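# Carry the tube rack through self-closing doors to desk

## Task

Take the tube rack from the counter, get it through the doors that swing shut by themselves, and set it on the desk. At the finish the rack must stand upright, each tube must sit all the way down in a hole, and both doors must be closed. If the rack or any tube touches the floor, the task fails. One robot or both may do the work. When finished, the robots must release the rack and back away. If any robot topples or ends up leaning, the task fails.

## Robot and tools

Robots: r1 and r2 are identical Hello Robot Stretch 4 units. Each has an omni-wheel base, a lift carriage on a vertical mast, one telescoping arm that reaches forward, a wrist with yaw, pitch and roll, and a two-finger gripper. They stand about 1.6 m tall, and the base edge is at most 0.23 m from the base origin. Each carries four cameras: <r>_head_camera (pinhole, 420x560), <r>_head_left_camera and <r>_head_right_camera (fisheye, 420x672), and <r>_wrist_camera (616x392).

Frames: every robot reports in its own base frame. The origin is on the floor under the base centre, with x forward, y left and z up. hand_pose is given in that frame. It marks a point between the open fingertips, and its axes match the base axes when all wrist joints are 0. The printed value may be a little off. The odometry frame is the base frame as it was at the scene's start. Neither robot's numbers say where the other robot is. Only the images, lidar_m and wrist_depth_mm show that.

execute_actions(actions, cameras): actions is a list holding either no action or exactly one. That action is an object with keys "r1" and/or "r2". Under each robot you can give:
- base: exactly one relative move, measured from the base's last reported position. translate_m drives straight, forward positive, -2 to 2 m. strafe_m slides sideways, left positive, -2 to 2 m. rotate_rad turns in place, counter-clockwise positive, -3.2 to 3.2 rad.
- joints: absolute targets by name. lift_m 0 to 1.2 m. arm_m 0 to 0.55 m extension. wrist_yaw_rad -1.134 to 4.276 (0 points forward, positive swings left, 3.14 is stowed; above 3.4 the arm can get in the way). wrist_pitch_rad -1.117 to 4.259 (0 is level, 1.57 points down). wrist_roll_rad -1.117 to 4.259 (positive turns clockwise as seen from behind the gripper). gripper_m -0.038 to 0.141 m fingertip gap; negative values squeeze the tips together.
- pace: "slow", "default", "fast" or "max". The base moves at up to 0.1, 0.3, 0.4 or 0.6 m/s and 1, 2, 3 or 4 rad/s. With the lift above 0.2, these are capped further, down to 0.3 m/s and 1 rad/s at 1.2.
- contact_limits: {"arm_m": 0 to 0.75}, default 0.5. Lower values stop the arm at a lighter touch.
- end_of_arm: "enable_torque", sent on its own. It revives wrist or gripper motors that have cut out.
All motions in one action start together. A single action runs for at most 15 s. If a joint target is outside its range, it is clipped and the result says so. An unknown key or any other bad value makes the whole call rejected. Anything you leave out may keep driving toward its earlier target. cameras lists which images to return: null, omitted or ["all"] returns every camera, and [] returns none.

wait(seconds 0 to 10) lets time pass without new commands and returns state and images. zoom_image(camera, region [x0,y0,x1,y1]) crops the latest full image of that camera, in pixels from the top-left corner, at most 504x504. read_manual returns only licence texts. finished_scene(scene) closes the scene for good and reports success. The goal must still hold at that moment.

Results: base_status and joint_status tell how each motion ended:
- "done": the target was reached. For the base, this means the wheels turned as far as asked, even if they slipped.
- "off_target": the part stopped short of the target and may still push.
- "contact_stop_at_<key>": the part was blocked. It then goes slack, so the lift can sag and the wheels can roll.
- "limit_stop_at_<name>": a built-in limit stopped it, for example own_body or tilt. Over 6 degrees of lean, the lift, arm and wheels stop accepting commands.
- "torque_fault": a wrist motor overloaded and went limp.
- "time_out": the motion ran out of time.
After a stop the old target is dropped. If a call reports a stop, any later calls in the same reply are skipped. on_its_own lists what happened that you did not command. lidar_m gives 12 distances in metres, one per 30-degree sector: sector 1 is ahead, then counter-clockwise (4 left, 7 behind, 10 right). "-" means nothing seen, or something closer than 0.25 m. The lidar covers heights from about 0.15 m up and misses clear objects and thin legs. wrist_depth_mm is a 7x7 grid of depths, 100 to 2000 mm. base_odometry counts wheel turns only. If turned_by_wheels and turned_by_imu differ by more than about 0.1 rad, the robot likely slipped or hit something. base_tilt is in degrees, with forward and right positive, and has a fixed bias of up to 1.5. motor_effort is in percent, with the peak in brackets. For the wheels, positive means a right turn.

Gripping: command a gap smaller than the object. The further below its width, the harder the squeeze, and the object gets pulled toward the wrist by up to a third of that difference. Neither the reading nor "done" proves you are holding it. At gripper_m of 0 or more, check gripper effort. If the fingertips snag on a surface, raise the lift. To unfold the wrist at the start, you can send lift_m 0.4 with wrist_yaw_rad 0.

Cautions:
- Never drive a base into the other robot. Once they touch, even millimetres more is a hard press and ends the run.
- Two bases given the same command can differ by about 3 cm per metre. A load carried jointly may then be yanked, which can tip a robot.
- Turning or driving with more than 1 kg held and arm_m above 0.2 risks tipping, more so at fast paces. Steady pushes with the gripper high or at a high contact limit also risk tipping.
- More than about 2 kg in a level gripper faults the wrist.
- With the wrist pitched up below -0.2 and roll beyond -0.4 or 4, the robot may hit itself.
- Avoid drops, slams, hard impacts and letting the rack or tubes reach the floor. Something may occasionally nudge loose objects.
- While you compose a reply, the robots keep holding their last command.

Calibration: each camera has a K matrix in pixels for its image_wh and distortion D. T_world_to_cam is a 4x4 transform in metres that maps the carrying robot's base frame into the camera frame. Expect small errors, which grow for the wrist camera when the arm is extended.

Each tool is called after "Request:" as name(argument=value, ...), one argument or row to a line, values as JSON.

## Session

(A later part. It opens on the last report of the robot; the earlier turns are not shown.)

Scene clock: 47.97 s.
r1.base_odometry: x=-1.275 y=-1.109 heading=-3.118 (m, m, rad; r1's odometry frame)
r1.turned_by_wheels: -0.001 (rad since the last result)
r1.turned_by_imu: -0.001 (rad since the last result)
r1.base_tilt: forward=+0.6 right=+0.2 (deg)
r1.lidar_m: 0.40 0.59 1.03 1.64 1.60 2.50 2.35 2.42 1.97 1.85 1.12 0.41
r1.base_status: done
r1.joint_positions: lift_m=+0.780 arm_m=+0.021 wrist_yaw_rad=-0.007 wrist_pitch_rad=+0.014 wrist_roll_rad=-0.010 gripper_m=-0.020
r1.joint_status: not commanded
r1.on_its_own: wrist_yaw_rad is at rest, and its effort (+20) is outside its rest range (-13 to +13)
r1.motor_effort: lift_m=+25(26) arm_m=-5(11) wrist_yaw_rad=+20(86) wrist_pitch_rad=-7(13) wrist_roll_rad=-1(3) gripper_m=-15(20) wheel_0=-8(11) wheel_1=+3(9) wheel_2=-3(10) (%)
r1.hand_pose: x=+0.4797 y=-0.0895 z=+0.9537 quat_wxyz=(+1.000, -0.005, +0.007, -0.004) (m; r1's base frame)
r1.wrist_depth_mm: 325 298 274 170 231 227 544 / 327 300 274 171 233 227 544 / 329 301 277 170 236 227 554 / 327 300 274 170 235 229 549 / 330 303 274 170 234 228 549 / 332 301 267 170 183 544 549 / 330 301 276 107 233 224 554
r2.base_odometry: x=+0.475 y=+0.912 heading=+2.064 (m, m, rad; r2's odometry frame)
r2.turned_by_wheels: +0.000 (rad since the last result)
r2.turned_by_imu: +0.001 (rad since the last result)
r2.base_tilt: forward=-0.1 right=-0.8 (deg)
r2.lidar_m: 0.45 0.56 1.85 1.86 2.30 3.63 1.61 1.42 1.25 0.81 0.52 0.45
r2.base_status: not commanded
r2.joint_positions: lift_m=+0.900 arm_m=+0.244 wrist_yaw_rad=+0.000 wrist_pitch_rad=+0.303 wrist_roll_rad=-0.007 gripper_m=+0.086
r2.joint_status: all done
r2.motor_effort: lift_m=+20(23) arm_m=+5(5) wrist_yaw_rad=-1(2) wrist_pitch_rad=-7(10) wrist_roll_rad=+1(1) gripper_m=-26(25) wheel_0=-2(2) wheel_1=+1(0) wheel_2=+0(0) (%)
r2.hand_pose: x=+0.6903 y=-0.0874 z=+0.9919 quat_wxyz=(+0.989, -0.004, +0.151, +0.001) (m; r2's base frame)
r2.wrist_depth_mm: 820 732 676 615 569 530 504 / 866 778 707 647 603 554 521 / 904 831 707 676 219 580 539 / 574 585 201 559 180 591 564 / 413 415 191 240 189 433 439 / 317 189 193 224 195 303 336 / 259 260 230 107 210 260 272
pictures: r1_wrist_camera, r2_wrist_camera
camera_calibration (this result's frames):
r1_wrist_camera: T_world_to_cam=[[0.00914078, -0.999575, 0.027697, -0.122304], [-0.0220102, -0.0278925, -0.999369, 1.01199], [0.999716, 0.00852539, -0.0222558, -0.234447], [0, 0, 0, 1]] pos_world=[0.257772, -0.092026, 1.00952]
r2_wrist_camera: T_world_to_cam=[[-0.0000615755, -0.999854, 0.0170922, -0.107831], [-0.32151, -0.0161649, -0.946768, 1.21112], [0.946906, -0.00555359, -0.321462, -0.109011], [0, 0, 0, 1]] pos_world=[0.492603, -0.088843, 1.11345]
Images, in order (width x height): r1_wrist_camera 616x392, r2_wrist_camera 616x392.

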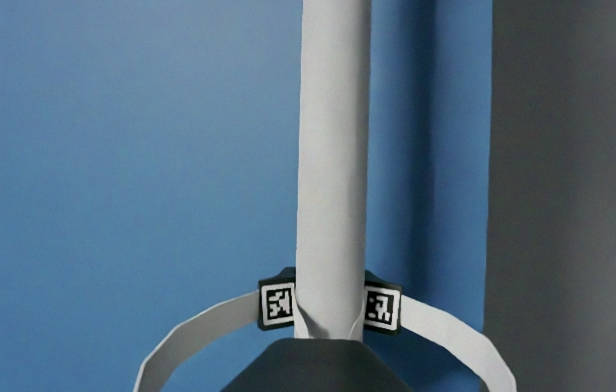

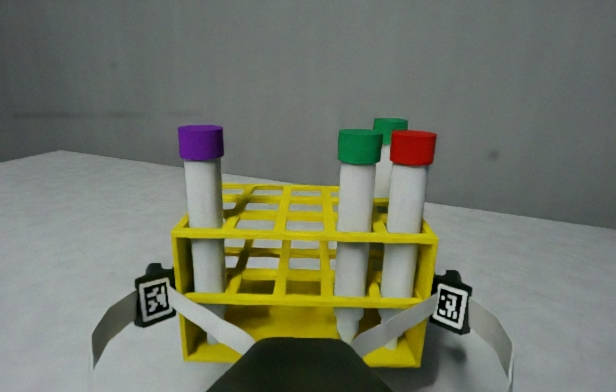

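Request:
execute_actions(
  actions=[
    {"r1":{"base":{"translate_m":-0.07},"joints":{"gripper_m":0.005}},"r2":{"joints":{"arm_m":0.0}}},
  ],
  cameras=[],
)

Request:
execute_actions(
  actions=[
    {"r1":{"base":{"strafe_m":0.055}},"r2":{"base":{"strafe_m":0.3}}},
  ],
  cameras=[],
)

Request:
execute_actions(
  actions=[
    {"r1":{"base":{"translate_m":-0.09}},"r2":{"base":{"strafe_m":0.3}}},
  ],
  cameras=[],
)

Request:
execute_actions(
  actions=[
    {"r1":{"base":{"strafe_m":0.06}},"r2":{"base":{"strafe_m":0.3}}},
  ],
  cameras=["r1_wrist_camera","r1_head_left_camera"],
)

Scene clock: 59.17 s.
r1.base_odometry: x=-1.206 y=-1.107 heading=-3.117 (m, m, rad; r1's odometry frame)
r1.turned_by_wheels: +0.001 (rad since the last result)
r1.turned_by_imu: +0.002 (rad since the last result)
r1.base_tilt: forward=+0.3 right=+0.3 (deg)
r1.lidar_m: 0.42 0.61 1.13 1.59 1.59 2.43 2.28 2.36 1.94 1.86 1.21 0.47
r1.base_status: done
r1.joint_positions: lift_m=+0.780 arm_m=+0.021 wrist_yaw_rad=+0.016 wrist_pitch_rad=+0.014 wrist_roll_rad=-0.010 gripper_m=+0.005
r1.joint_status: all done
r1.on_its_own: wrist_yaw_rad is at rest, and its effort (-45) is outside its rest range (-13 to +13)
r1.motor_effort: lift_m=+25(25) arm_m=-6(5) wrist_yaw_rad=-45(49) wrist_pitch_rad=-9(9) wrist_roll_rad=-1(0) gripper_m=-10(12) wheel_0=+6(10) wheel_1=-4(11) wheel_2=+9(13) (%)
r1.hand_pose: x=+0.4817 y=-0.0828 z=+0.9538 quat_wxyz=(+1.000, -0.005, +0.007, +0.008) (m; r1's base frame)
r1.wrist_depth_mm: 375 329 291 174 234 597 597 / 379 329 290 175 233 597 591 / 379 329 290 175 236 609 597 / 379 330 290 174 234 603 591 / 382 330 291 175 235 603 603 / 377 330 190 174 188 609 609 / 382 332 294 107 229 415 609
r2.base_odometry: x=+0.475 y=+0.912 heading=+2.064 (m, m, rad; r2's odometry frame)
r2.turned_by_wheels: +0.000 (rad since the last result)
r2.turned_by_imu: +0.001 (rad since the last result)
r2.base_tilt: forward=-0.2 right=-0.8 (deg)
r2.lidar_m: 0.40 0.56 1.85 1.85 2.25 3.63 1.58 1.41 1.25 0.82 0.51 0.42
r2.base_status: not commanded
r2.joint_positions: lift_m=+0.900 arm_m=+0.003 wrist_yaw_rad=+0.000 wrist_pitch_rad=+0.303 wrist_roll_rad=-0.007 gripper_m=+0.086
r2.joint_status: all done
joint sent to its limit — the command would take r2.arm_m past its lower limit, so that joint was sent only as far as its limit.
r2.motor_effort: lift_m=+20(20) arm_m=-5(4) wrist_yaw_rad=-1(2) wrist_pitch_rad=-7(10) wrist_roll_rad=+1(0) gripper_m=-26(27) wheel_0=-3(2) wheel_1=+0(1) wheel_2=+0(0) (%)
r2.hand_pose: x=+0.4493 y=-0.0874 z=+0.9918 quat_wxyz=(+0.989, -0.004, +0.151, +0.001) (m; r2's base frame)
r2.wrist_depth_mm: 1138 1008 917 842 788 732 683 / 1205 1060 976 891 820 778 707 / 1229 1008 809 917 179 788 741 / 585 597 201 559 181 640 647 / 415 415 191 239 187 442 445 / 421 189 193 225 195 307 338 / 477 392 262 107 210 263 274
pictures: none
No camera images: the call's "cameras" was empty. Leave "cameras" out to get every camera's image.

Scene clock: 61.50 s.
r1.base_odometry: x=-1.204 y=-1.162 heading=-3.119 (m, m, rad; r1's odometry frame)
r1.turned_by_wheels: -0.001 (rad since the last result)
r1.turned_by_imu: -0.002 (rad since the last result)
r1.base_tilt: forward=+0.5 right=+0.2 (deg)
r1.lidar_m: 0.41 0.63 1.16 2.17 1.53 2.42 2.26 2.35 1.97 1.92 1.22 0.41
r1.base_status: done
r1.joint_positions: lift_m=+0.780 arm_m=+0.021 wrist_yaw_rad=-0.020 wrist_pitch_rad=+0.014 wrist_roll_rad=-0.010 gripper_m=+0.005
r1.joint_status: not commanded
r1.on_its_own: wrist_yaw_rad is at rest, and its effort (+57) is outside its rest range (-13 to +13)
r1.motor_effort: lift_m=+25(25) arm_m=-5(6) wrist_yaw_rad=+57(60) wrist_pitch_rad=-6(6) wrist_roll_rad=+1(1) gripper_m=-7(11) wheel_0=-10(9) wheel_1=+0(11) wheel_2=-5(9) (%)
r1.hand_pose: x=+0.4783 y=-0.0933 z=+0.9538 quat_wxyz=(+1.000, -0.005, +0.007, -0.010) (m; r1's base frame)
r1.wrist_depth_mm: 364 327 293 266 170 224 634 / 366 327 291 266 171 223 627 / 368 327 294 266 173 223 627 / 368 327 291 267 175 224 634 / 368 327 293 263 178 226 634 / 370 330 187 193 179 220 634 / 368 327 290 107 238 224 640
r2.base_odometry: x=+0.211 y=+0.770 heading=+2.064 (m, m, rad; r2's odometry frame)
r2.turned_by_wheels: +0.000 (rad since the last result)
r2.turned_by_imu: +0.000 (rad since the last result)
r2.base_tilt: forward=-0.1 right=-0.8 (deg)
r2.lidar_m: 0.42 0.68 1.58 1.58 1.93 3.54 1.54 1.76 1.55 1.00 0.63 0.44
r2.base_status: done
r2.joint_positions: lift_m=+0.900 arm_m=+0.003 wrist_yaw_rad=+0.000 wrist_pitch_rad=+0.303 wrist_roll_rad=-0.007 gripper_m=+0.086
r2.joint_status: not commanded
r2.motor_effort: lift_m=+20(20) arm_m=-6(5) wrist_yaw_rad=-1(0) wrist_pitch_rad=-12(9) wrist_roll_rad=+1(1) gripper_m=-26(28) wheel_0=-3(15) wheel_1=+3(11) wheel_2=+0(0) (%)
r2.hand_pose: x=+0.4494 y=-0.0874 z=+0.9919 quat_wxyz=(+0.989, -0.004, +0.151, +0.001) (m; r2's base frame)
r2.wrist_depth_mm: 1229 1118 1025 946 878 809 768 / 1336 1182 1078 991 917 854 788 / 1430 1255 809 991 220 878 831 / 580 591 201 564 182 640 654 / 574 477 191 239 189 442 445 / 615 189 193 226 195 320 340 / 691 580 355 107 210 364 320
pictures: none
No camera images: the call's "cameras" was empty. Leave "cameras" out to get every camera's image.

Scene clock: 63.83 s.
r1.base_odometry: x=-1.114 y=-1.160 heading=-3.118 (m, m, rad; r1's odometry frame)
r1.turned_by_wheels: +0.001 (rad since the last result)
r1.turned_by_imu: +0.001 (rad since the last result)
r1.base_tilt: forward=+0.3 right=+0.4 (deg)
r1.lidar_m: 0.41 0.67 1.26 2.17 1.52 2.34 2.20 2.28 2.00 1.91 1.35 0.46
r1.base_status: done
r1.joint_positions: lift_m=+0.780 arm_m=+0.021 wrist_yaw_rad=+0.016 wrist_pitch_rad=+0.014 wrist_roll_rad=-0.010 gripper_m=+0.005
r1.joint_status: not commanded
r1.on_its_own: wrist_yaw_rad is at rest, and its effort (-44) is outside its rest range (-13 to +13)
r1.motor_effort: lift_m=+26(26) arm_m=-5(5) wrist_yaw_rad=-44(60) wrist_pitch_rad=-5(7) wrist_roll_rad=+1(3) gripper_m=-11(10) wheel_0=+5(14) wheel_1=-2(9) wheel_2=+8(8) (%)
r1.hand_pose: x=+0.4815 y=-0.0829 z=+0.9538 quat_wxyz=(+1.000, -0.005, +0.007, +0.008) (m; r1's base frame)
r1.wrist_depth_mm: 449 375 314 176 235 215 699 / 466 375 310 177 235 216 683 / 462 375 312 178 236 219 691 / 462 377 312 179 235 220 683 / 466 377 312 179 235 220 691 / 462 375 190 177 188 220 683 / 455 375 312 107 227 214 699
r2.base_odometry: x=-0.053 y=+0.628 heading=+2.064 (m, m, rad; r2's odometry frame)
r2.turned_by_wheels: +0.000 (rad since the last result)
r2.turned_by_imu: +0.000 (rad since the last result)
r2.base_tilt: forward=-0.1 right=-0.8 (deg)
r2.lidar_m: 0.43 1.43 1.29 1.29 1.57 3.03 1.53 1.57 1.84 1.19 0.73 0.43
r2.base_status: done
r2.joint_positions: lift_m=+0.900 arm_m=+0.003 wrist_yaw_rad=+0.000 wrist_pitch_rad=+0.303 wrist_roll_rad=-0.007 gripper_m=+0.086
r2.joint_status: not commanded
r2.motor_effort: lift_m=+19(19) arm_m=-6(6) wrist_yaw_rad=+0(2) wrist_pitch_rad=-10(9) wrist_roll_rad=+1(1) gripper_m=-25(26) wheel_0=-2(8) wheel_1=+2(12) wheel_2=+0(0) (%)
r2.hand_pose: x=+0.4494 y=-0.0874 z=+0.9919 quat_wxyz=(+0.989, -0.004, +0.151, +0.001) (m; r2's base frame)
r2.wrist_depth_mm: 1281 1255 1118 1042 960 891 842 / 1308 1336 1182 1118 1008 931 878 / 1336 1397 1229 1118 221 976 904 / 1336 1499 229 559 182 640 647 / 1366 1576 191 238 189 442 452 / 1430 190 193 224 194 415 410 / 1430 1464 433 107 210 484 442
pictures: none
No camera images: the call's "cameras" was empty. Leave "cameras" out to get every camera's image.

Scene clock: 66.17 s.
r1.base_odometry: x=-1.113 y=-1.220 heading=-3.119 (m, m, rad; r1's odometry frame)
r1.turned_by_wheels: -0.001 (rad since the last result)
r1.turned_by_imu: -0.002 (rad since the last result)
r1.base_tilt: forward=+0.4 right=+0.4 (deg)
r1.lidar_m: 0.43 0.70 1.26 2.11 1.59 1.61 2.20 2.27 2.05 1.98 1.36 0.41
r1.base_status: done
r1.joint_positions: lift_m=+0.780 arm_m=+0.021 wrist_yaw_rad=-0.023 wrist_pitch_rad=+0.014 wrist_roll_rad=-0.010 gripper_m=+0.005
r1.joint_status: not commanded
r1.on_its_own: wrist_yaw_rad is at rest, and its effort (+66) is outside its rest range (-13 to +13)
r1.motor_effort: lift_m=+25(25) arm_m=-4(5) wrist_yaw_rad=+66(66) wrist_pitch_rad=-6(4) wrist_roll_rad=+0(0) gripper_m=-12(12) wheel_0=-11(10) wheel_1=-1(11) wheel_2=-5(6) (%)
r1.hand_pose: x=+0.4780 y=-0.0940 z=+0.9539 quat_wxyz=(+1.000, -0.005, +0.007, -0.011) (m; r1's base frame)
r1.wrist_depth_mm: 439 368 315 273 167 218 723 / 439 370 314 273 167 217 715 / 442 370 314 274 168 217 741 / 442 368 312 274 169 219 723 / 442 370 314 270 170 218 732 / 449 370 186 193 172 212 741 / 442 370 309 107 233 217 732
r2.base_odometry: x=-0.317 y=+0.486 heading=+2.064 (m, m, rad; r2's odometry frame)
r2.turned_by_wheels: +0.000 (rad since the last result)
r2.turned_by_imu: +0.000 (rad since the last result)
r2.base_tilt: forward=-0.1 right=-0.8 (deg)
r2.lidar_m: 0.41 1.14 1.00 1.00 1.23 2.35 3.35 1.58 2.11 1.35 0.85 0.44
r2.base_status: done
r2.joint_positions: lift_m=+0.900 arm_m=+0.003 wrist_yaw_rad=+0.000 wrist_pitch_rad=+0.303 wrist_roll_rad=-0.007 gripper_m=+0.086
r2.joint_status: not commanded
r2.motor_effort: lift_m=+19(19) arm_m=-5(5) wrist_yaw_rad=-1(2) wrist_pitch_rad=-7(8) wrist_roll_rad=+1(1) gripper_m=-26(26) wheel_0=-2(18) wheel_1=+3(11) wheel_2=+0(1) (%)
r2.hand_pose: x=+0.4494 y=-0.0874 z=+0.9920 quat_wxyz=(+0.989, -0.004, +0.151, +0.001) (m; r2's base frame)
r2.wrist_depth_mm: 1008 1281 1255 1138 1060 991 931 / 1025 1308 1308 1182 1098 1025 960 / 1025 1336 1336 1255 224 1042 1008 / 1060 1366 229 1229 181 640 647 / 1098 1366 192 239 190 525 488 / 1098 189 194 225 194 535 525 / 1138 1430 788 107 210 597 544
pictures: r1_head_left_camera, r1_wrist_camera
camera_calibration (this result's frames):
r1_wrist_camera: T_world_to_cam=[[-0.00679663, -0.999593, 0.0277027, -0.119253], [-0.0220027, -0.0275471, -0.999378, 1.01199], [0.999735, -0.00740193, -0.0218065, -0.234656], [0, 0, 0, 1]] pos_world=[0.25605, -0.0930639, 1.00955]
Images, in order (width x height): r1_head_left_camera 420x672, r1_wrist_camera 616x392.

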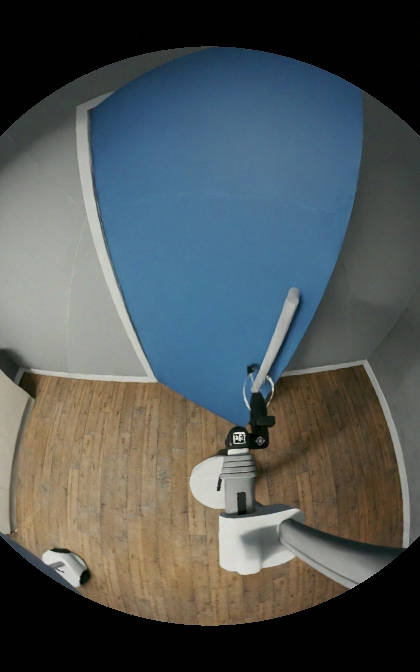

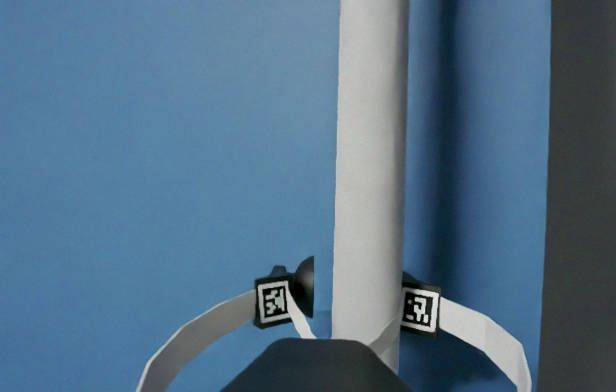

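Request:
execute_actions(
  actions=[
    {"r1":{"base":{"strafe_m":0.055},"joints":{"wrist_yaw_rad":-0.2}},"r2":{"base":{"rotate_rad":-0.2},"pace":"slow"}},
  ],
  cameras=[],
)

Request:
execute_actions(
  actions=[
    {"r1":{"base":{"strafe_m":0.07},"joints":{"wrist_yaw_rad":-0.4}},"r2":{"base":{"strafe_m":0.2}}},
  ],
  cameras=[],
)

Request:
execute_actions(
  actions=[
    {"r1":{"base":{"strafe_m":0.07},"joints":{"wrist_yaw_rad":-0.6}},"r2":{"base":{"translate_m":-1.32}}},
  ],
  cameras=["r1_wrist_camera","r1_head_left_camera"],
)

Scene clock: 76.63 s.
r1.base_odometry: x=-1.112 y=-1.275 heading=-3.120 (m, m, rad; r1's odometry frame)
r1.turned_by_wheels: -0.001 (rad since the last result)
r1.turned_by_imu: -0.005 (rad since the last result)
r1.base_tilt: forward=+0.6 right=+0.3 (deg)
r1.lidar_m: 0.50 0.73 1.24 2.05 1.54 1.54 2.19 2.26 2.13 2.04 1.37 0.38
r1.base_status: done
r1.joint_positions: lift_m=+0.780 arm_m=+0.021 wrist_yaw_rad=-0.216 wrist_pitch_rad=+0.014 wrist_roll_rad=-0.010 gripper_m=+0.005
r1.joint_status: all done
r1.on_its_own: wrist_yaw_rad is at rest, and its effort (+46) is outside its rest range (-13 to +13)
r1.motor_effort: lift_m=+26(25) arm_m=-4(4) wrist_yaw_rad=+46(66) wrist_pitch_rad=-6(7) wrist_roll_rad=+0(0) gripper_m=-10(12) wheel_0=-8(19) wheel_1=-1(10) wheel_2=-3(6) (%)
r1.hand_pose: x=+0.4547 y=-0.1472 z=+0.9538 quat_wxyz=(+0.994, -0.004, +0.007, -0.108) (m; r1's base frame)
r1.wrist_depth_mm: 347 315 285 263 235 229 866 / 351 317 287 262 235 228 891 / 349 317 286 263 235 228 891 / 351 317 289 266 235 230 904 / 351 314 289 211 235 231 904 / 349 315 187 179 180 227 904 / 347 319 286 106 239 229 917
r2.base_odometry: x=-0.317 y=+0.486 heading=+1.865 (m, m, rad; r2's odometry frame)
r2.turned_by_wheels: -0.199 (rad since the last result)
r2.turned_by_imu: -0.198 (rad since the last result)
r2.base_tilt: forward=-0.1 right=-0.8 (deg)
r2.lidar_m: 0.42 1.28 1.03 1.00 1.10 1.70 3.35 1.56 2.13 2.10 0.96 0.45
r2.base_status: done
r2.joint_positions: lift_m=+0.900 arm_m=+0.003 wrist_yaw_rad=+0.000 wrist_pitch_rad=+0.303 wrist_roll_rad=-0.007 gripper_m=+0.086
r2.joint_status: not commanded
r2.motor_effort: lift_m=+19(19) arm_m=-6(6) wrist_yaw_rad=-1(1) wrist_pitch_rad=-7(11) wrist_roll_rad=+1(1) gripper_m=-23(28) wheel_0=+4(4) wheel_1=+3(7) wheel_2=+4(6) (%)
r2.hand_pose: x=+0.4494 y=-0.0874 z=+0.9920 quat_wxyz=(+0.989, -0.004, +0.151, +0.001) (m; r2's base frame)
r2.wrist_depth_mm: 1182 1182 1118 1118 1042 1025 991 / 1229 1229 1160 1138 1118 1078 1042 / 1281 1281 1229 1182 181 1098 1060 / 1336 1366 201 569 181 640 654 / 1336 1464 191 239 189 569 530 / 1366 189 193 224 194 580 580 / 1366 1499 798 107 211 634 603
pictures: none
No camera images: the call's "cameras" was empty. Leave "cameras" out to get every camera's image.

Scene clock: 78.57 s.
r1.base_odometry: x=-1.110 y=-1.345 heading=-3.121 (m, m, rad; r1's odometry frame)
r1.turned_by_wheels: -0.001 (rad since the last result)
r1.turned_by_imu: -0.002 (rad since the last result)
r1.base_tilt: forward=+0.4 right=+0.2 (deg)
r1.lidar_m: 0.49 0.73 1.24 1.97 1.99 1.64 2.21 2.26 2.22 2.10 1.36 0.37
r1.base_status: done
r1.joint_positions: lift_m=+0.780 arm_m=+0.021 wrist_yaw_rad=-0.416 wrist_pitch_rad=+0.014 wrist_roll_rad=-0.010 gripper_m=+0.005
r1.joint_status: all done
r1.on_its_own: wrist_yaw_rad is at rest, and its effort (+48) is outside its rest range (-13 to +13)
r1.motor_effort: lift_m=+25(26) arm_m=-4(4) wrist_yaw_rad=+48(48) wrist_pitch_rad=-6(7) wrist_roll_rad=+2(1) gripper_m=-12(13) wheel_0=-9(11) wheel_1=+1(11) wheel_2=-3(7) (%)
r1.hand_pose: x=+0.4201 y=-0.1966 z=+0.9539 quat_wxyz=(+0.978, -0.003, +0.008, -0.207) (m; r1's base frame)
r1.wrist_depth_mm: 296 282 268 256 239 237 1205 / 298 282 270 257 242 239 1255 / 298 285 268 256 240 238 1255 / 298 283 270 255 241 240 1205 / 300 285 270 211 240 240 1229 / 298 285 186 181 179 1098 1281 / 300 285 271 106 244 239 1255
r2.base_odometry: x=-0.508 y=+0.428 heading=+1.865 (m, m, rad; r2's odometry frame)
r2.turned_by_wheels: +0.000 (rad since the last result)
r2.turned_by_imu: +0.000 (rad since the last result)
r2.base_tilt: forward=-0.1 right=-0.9 (deg)
r2.lidar_m: 0.39 1.05 0.81 0.80 0.90 1.35 3.30 1.61 1.70 2.05 0.99 0.42
r2.base_status: done
r2.joint_positions: lift_m=+0.900 arm_m=+0.003 wrist_yaw_rad=+0.000 wrist_pitch_rad=+0.303 wrist_roll_rad=-0.007 gripper_m=+0.086
r2.joint_status: not commanded
r2.motor_effort: lift_m=+19(19) arm_m=-5(5) wrist_yaw_rad=-1(1) wrist_pitch_rad=-11(7) wrist_roll_rad=+1(1) gripper_m=-28(27) wheel_0=-2(14) wheel_1=+2(12) wheel_2=+0(3) (%)
r2.hand_pose: x=+0.4494 y=-0.0874 z=+0.9920 quat_wxyz=(+0.989, -0.004, +0.151, +0.001) (m; r2's base frame)
r2.wrist_depth_mm: 1042 1182 1138 1118 1078 1042 991 / 1042 1229 1205 1182 1138 1078 1060 / 1060 1308 1255 1205 187 1098 1060 / 1078 1366 201 1255 181 634 654 / 1098 1430 191 239 189 603 574 / 1098 189 194 224 194 615 609 / 1118 1430 798 107 211 668 647
pictures: none
No camera images: the call's "cameras" was empty. Leave "cameras" out to get every camera's image.

Scene clock: 84.43 s.
r1.base_odometry: x=-1.109 y=-1.414 heading=-3.122 (m, m, rad; r1's odometry frame)
r1.turned_by_wheels: -0.001 (rad since the last result)
r1.turned_by_imu: +0.000 (rad since the last result)
r1.base_tilt: forward=+0.4 right=+0.3 (deg)
r1.lidar_m: 0.49 0.78 1.23 1.90 1.99 2.34 1.02 1.04 2.26 2.17 0.44 0.36
r1.base_status: done
r1.joint_positions: lift_m=+0.780 arm_m=+0.021 wrist_yaw_rad=-0.616 wrist_pitch_rad=+0.014 wrist_roll_rad=-0.010 gripper_m=+0.005
r1.joint_status: all done
r1.on_its_own: wrist_yaw_rad is at rest, and its effort (+47) is outside its rest range (-13 to +13)
r1.motor_effort: lift_m=+25(25) arm_m=-4(4) wrist_yaw_rad=+47(54) wrist_pitch_rad=-9(7) wrist_roll_rad=+3(0) gripper_m=-11(8) wheel_0=-7(19) wheel_1=+0(9) wheel_2=-5(5) (%)
r1.hand_pose: x=+0.3765 y=-0.2381 z=+0.9538 quat_wxyz=(+0.953, -0.003, +0.008, -0.303) (m; r1's base frame)
r1.wrist_depth_mm: 263 259 255 251 246 1464 1863 / 264 263 255 252 247 1499 1808 / 265 260 258 253 248 1430 1863 / 265 260 257 253 249 1499 1863 / 265 262 256 216 248 1499 1808 / 265 263 186 181 178 1499 1863 / 267 263 259 107 250 248 1863
r2.base_odometry: x=-0.126 y=-0.835 heading=+1.864 (m, m, rad; r2's odometry frame)
r2.turned_by_wheels: -0.001 (rad since the last result)
r2.turned_by_imu: +0.000 (rad since the last result)
r2.base_tilt: forward=-0.1 right=-0.8 (deg)
r2.lidar_m: 0.43 1.26 1.01 0.97 1.07 1.69 1.98 2.21 2.19 1.01 2.31 0.43
r2.base_status: done
r2.joint_positions: lift_m=+0.900 arm_m=+0.003 wrist_yaw_rad=+0.000 wrist_pitch_rad=+0.303 wrist_roll_rad=-0.007 gripper_m=+0.086
r2.joint_status: not commanded
r2.motor_effort: lift_m=+19(19) arm_m=-5(5) wrist_yaw_rad=-1(1) wrist_pitch_rad=-9(11) wrist_roll_rad=+1(0) gripper_m=-23(26) wheel_0=-4(6) wheel_1=-3(7) wheel_2=+1(12) (%)
r2.hand_pose: x=+0.4493 y=-0.0874 z=+0.9920 quat_wxyz=(+0.989, -0.004, +0.151, +0.001) (m; r2's base frame)
r2.wrist_depth_mm: 1255 1756 - - - - - / 1281 1808 - - - - - / 1281 1756 - - 222 1808 1756 / 1308 1808 201 - 181 1921 1863 / 1308 1756 192 238 189 1983 1983 / 1336 189 194 224 195 1756 1921 / 1336 1499 798 107 211 1499 1537
pictures: r1_head_left_camera, r1_wrist_camera
camera_calibration (this result's frames):
r1_wrist_camera: T_world_to_cam=[[-0.564502, -0.824967, 0.027698, -0.0123855], [-0.0339192, -0.0103436, -0.999371, 1.01427], [0.824735, -0.565086, -0.0221433, -0.200778], [0, 0, 0, 1]] pos_world=[0.193, -0.113183, 1.00953]
Images, in order (width x height): r1_head_left_camera 420x672, r1_wrist_camera 616x392.

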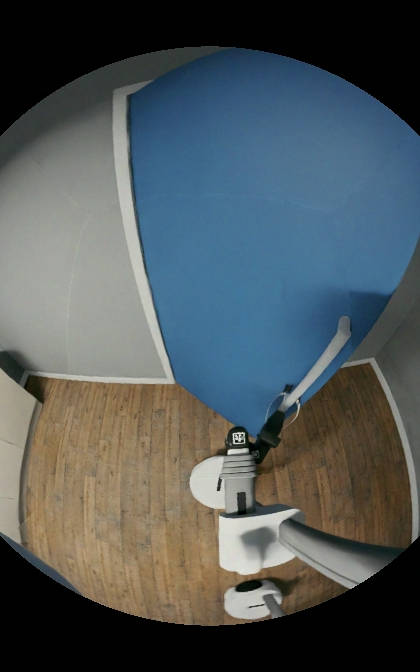

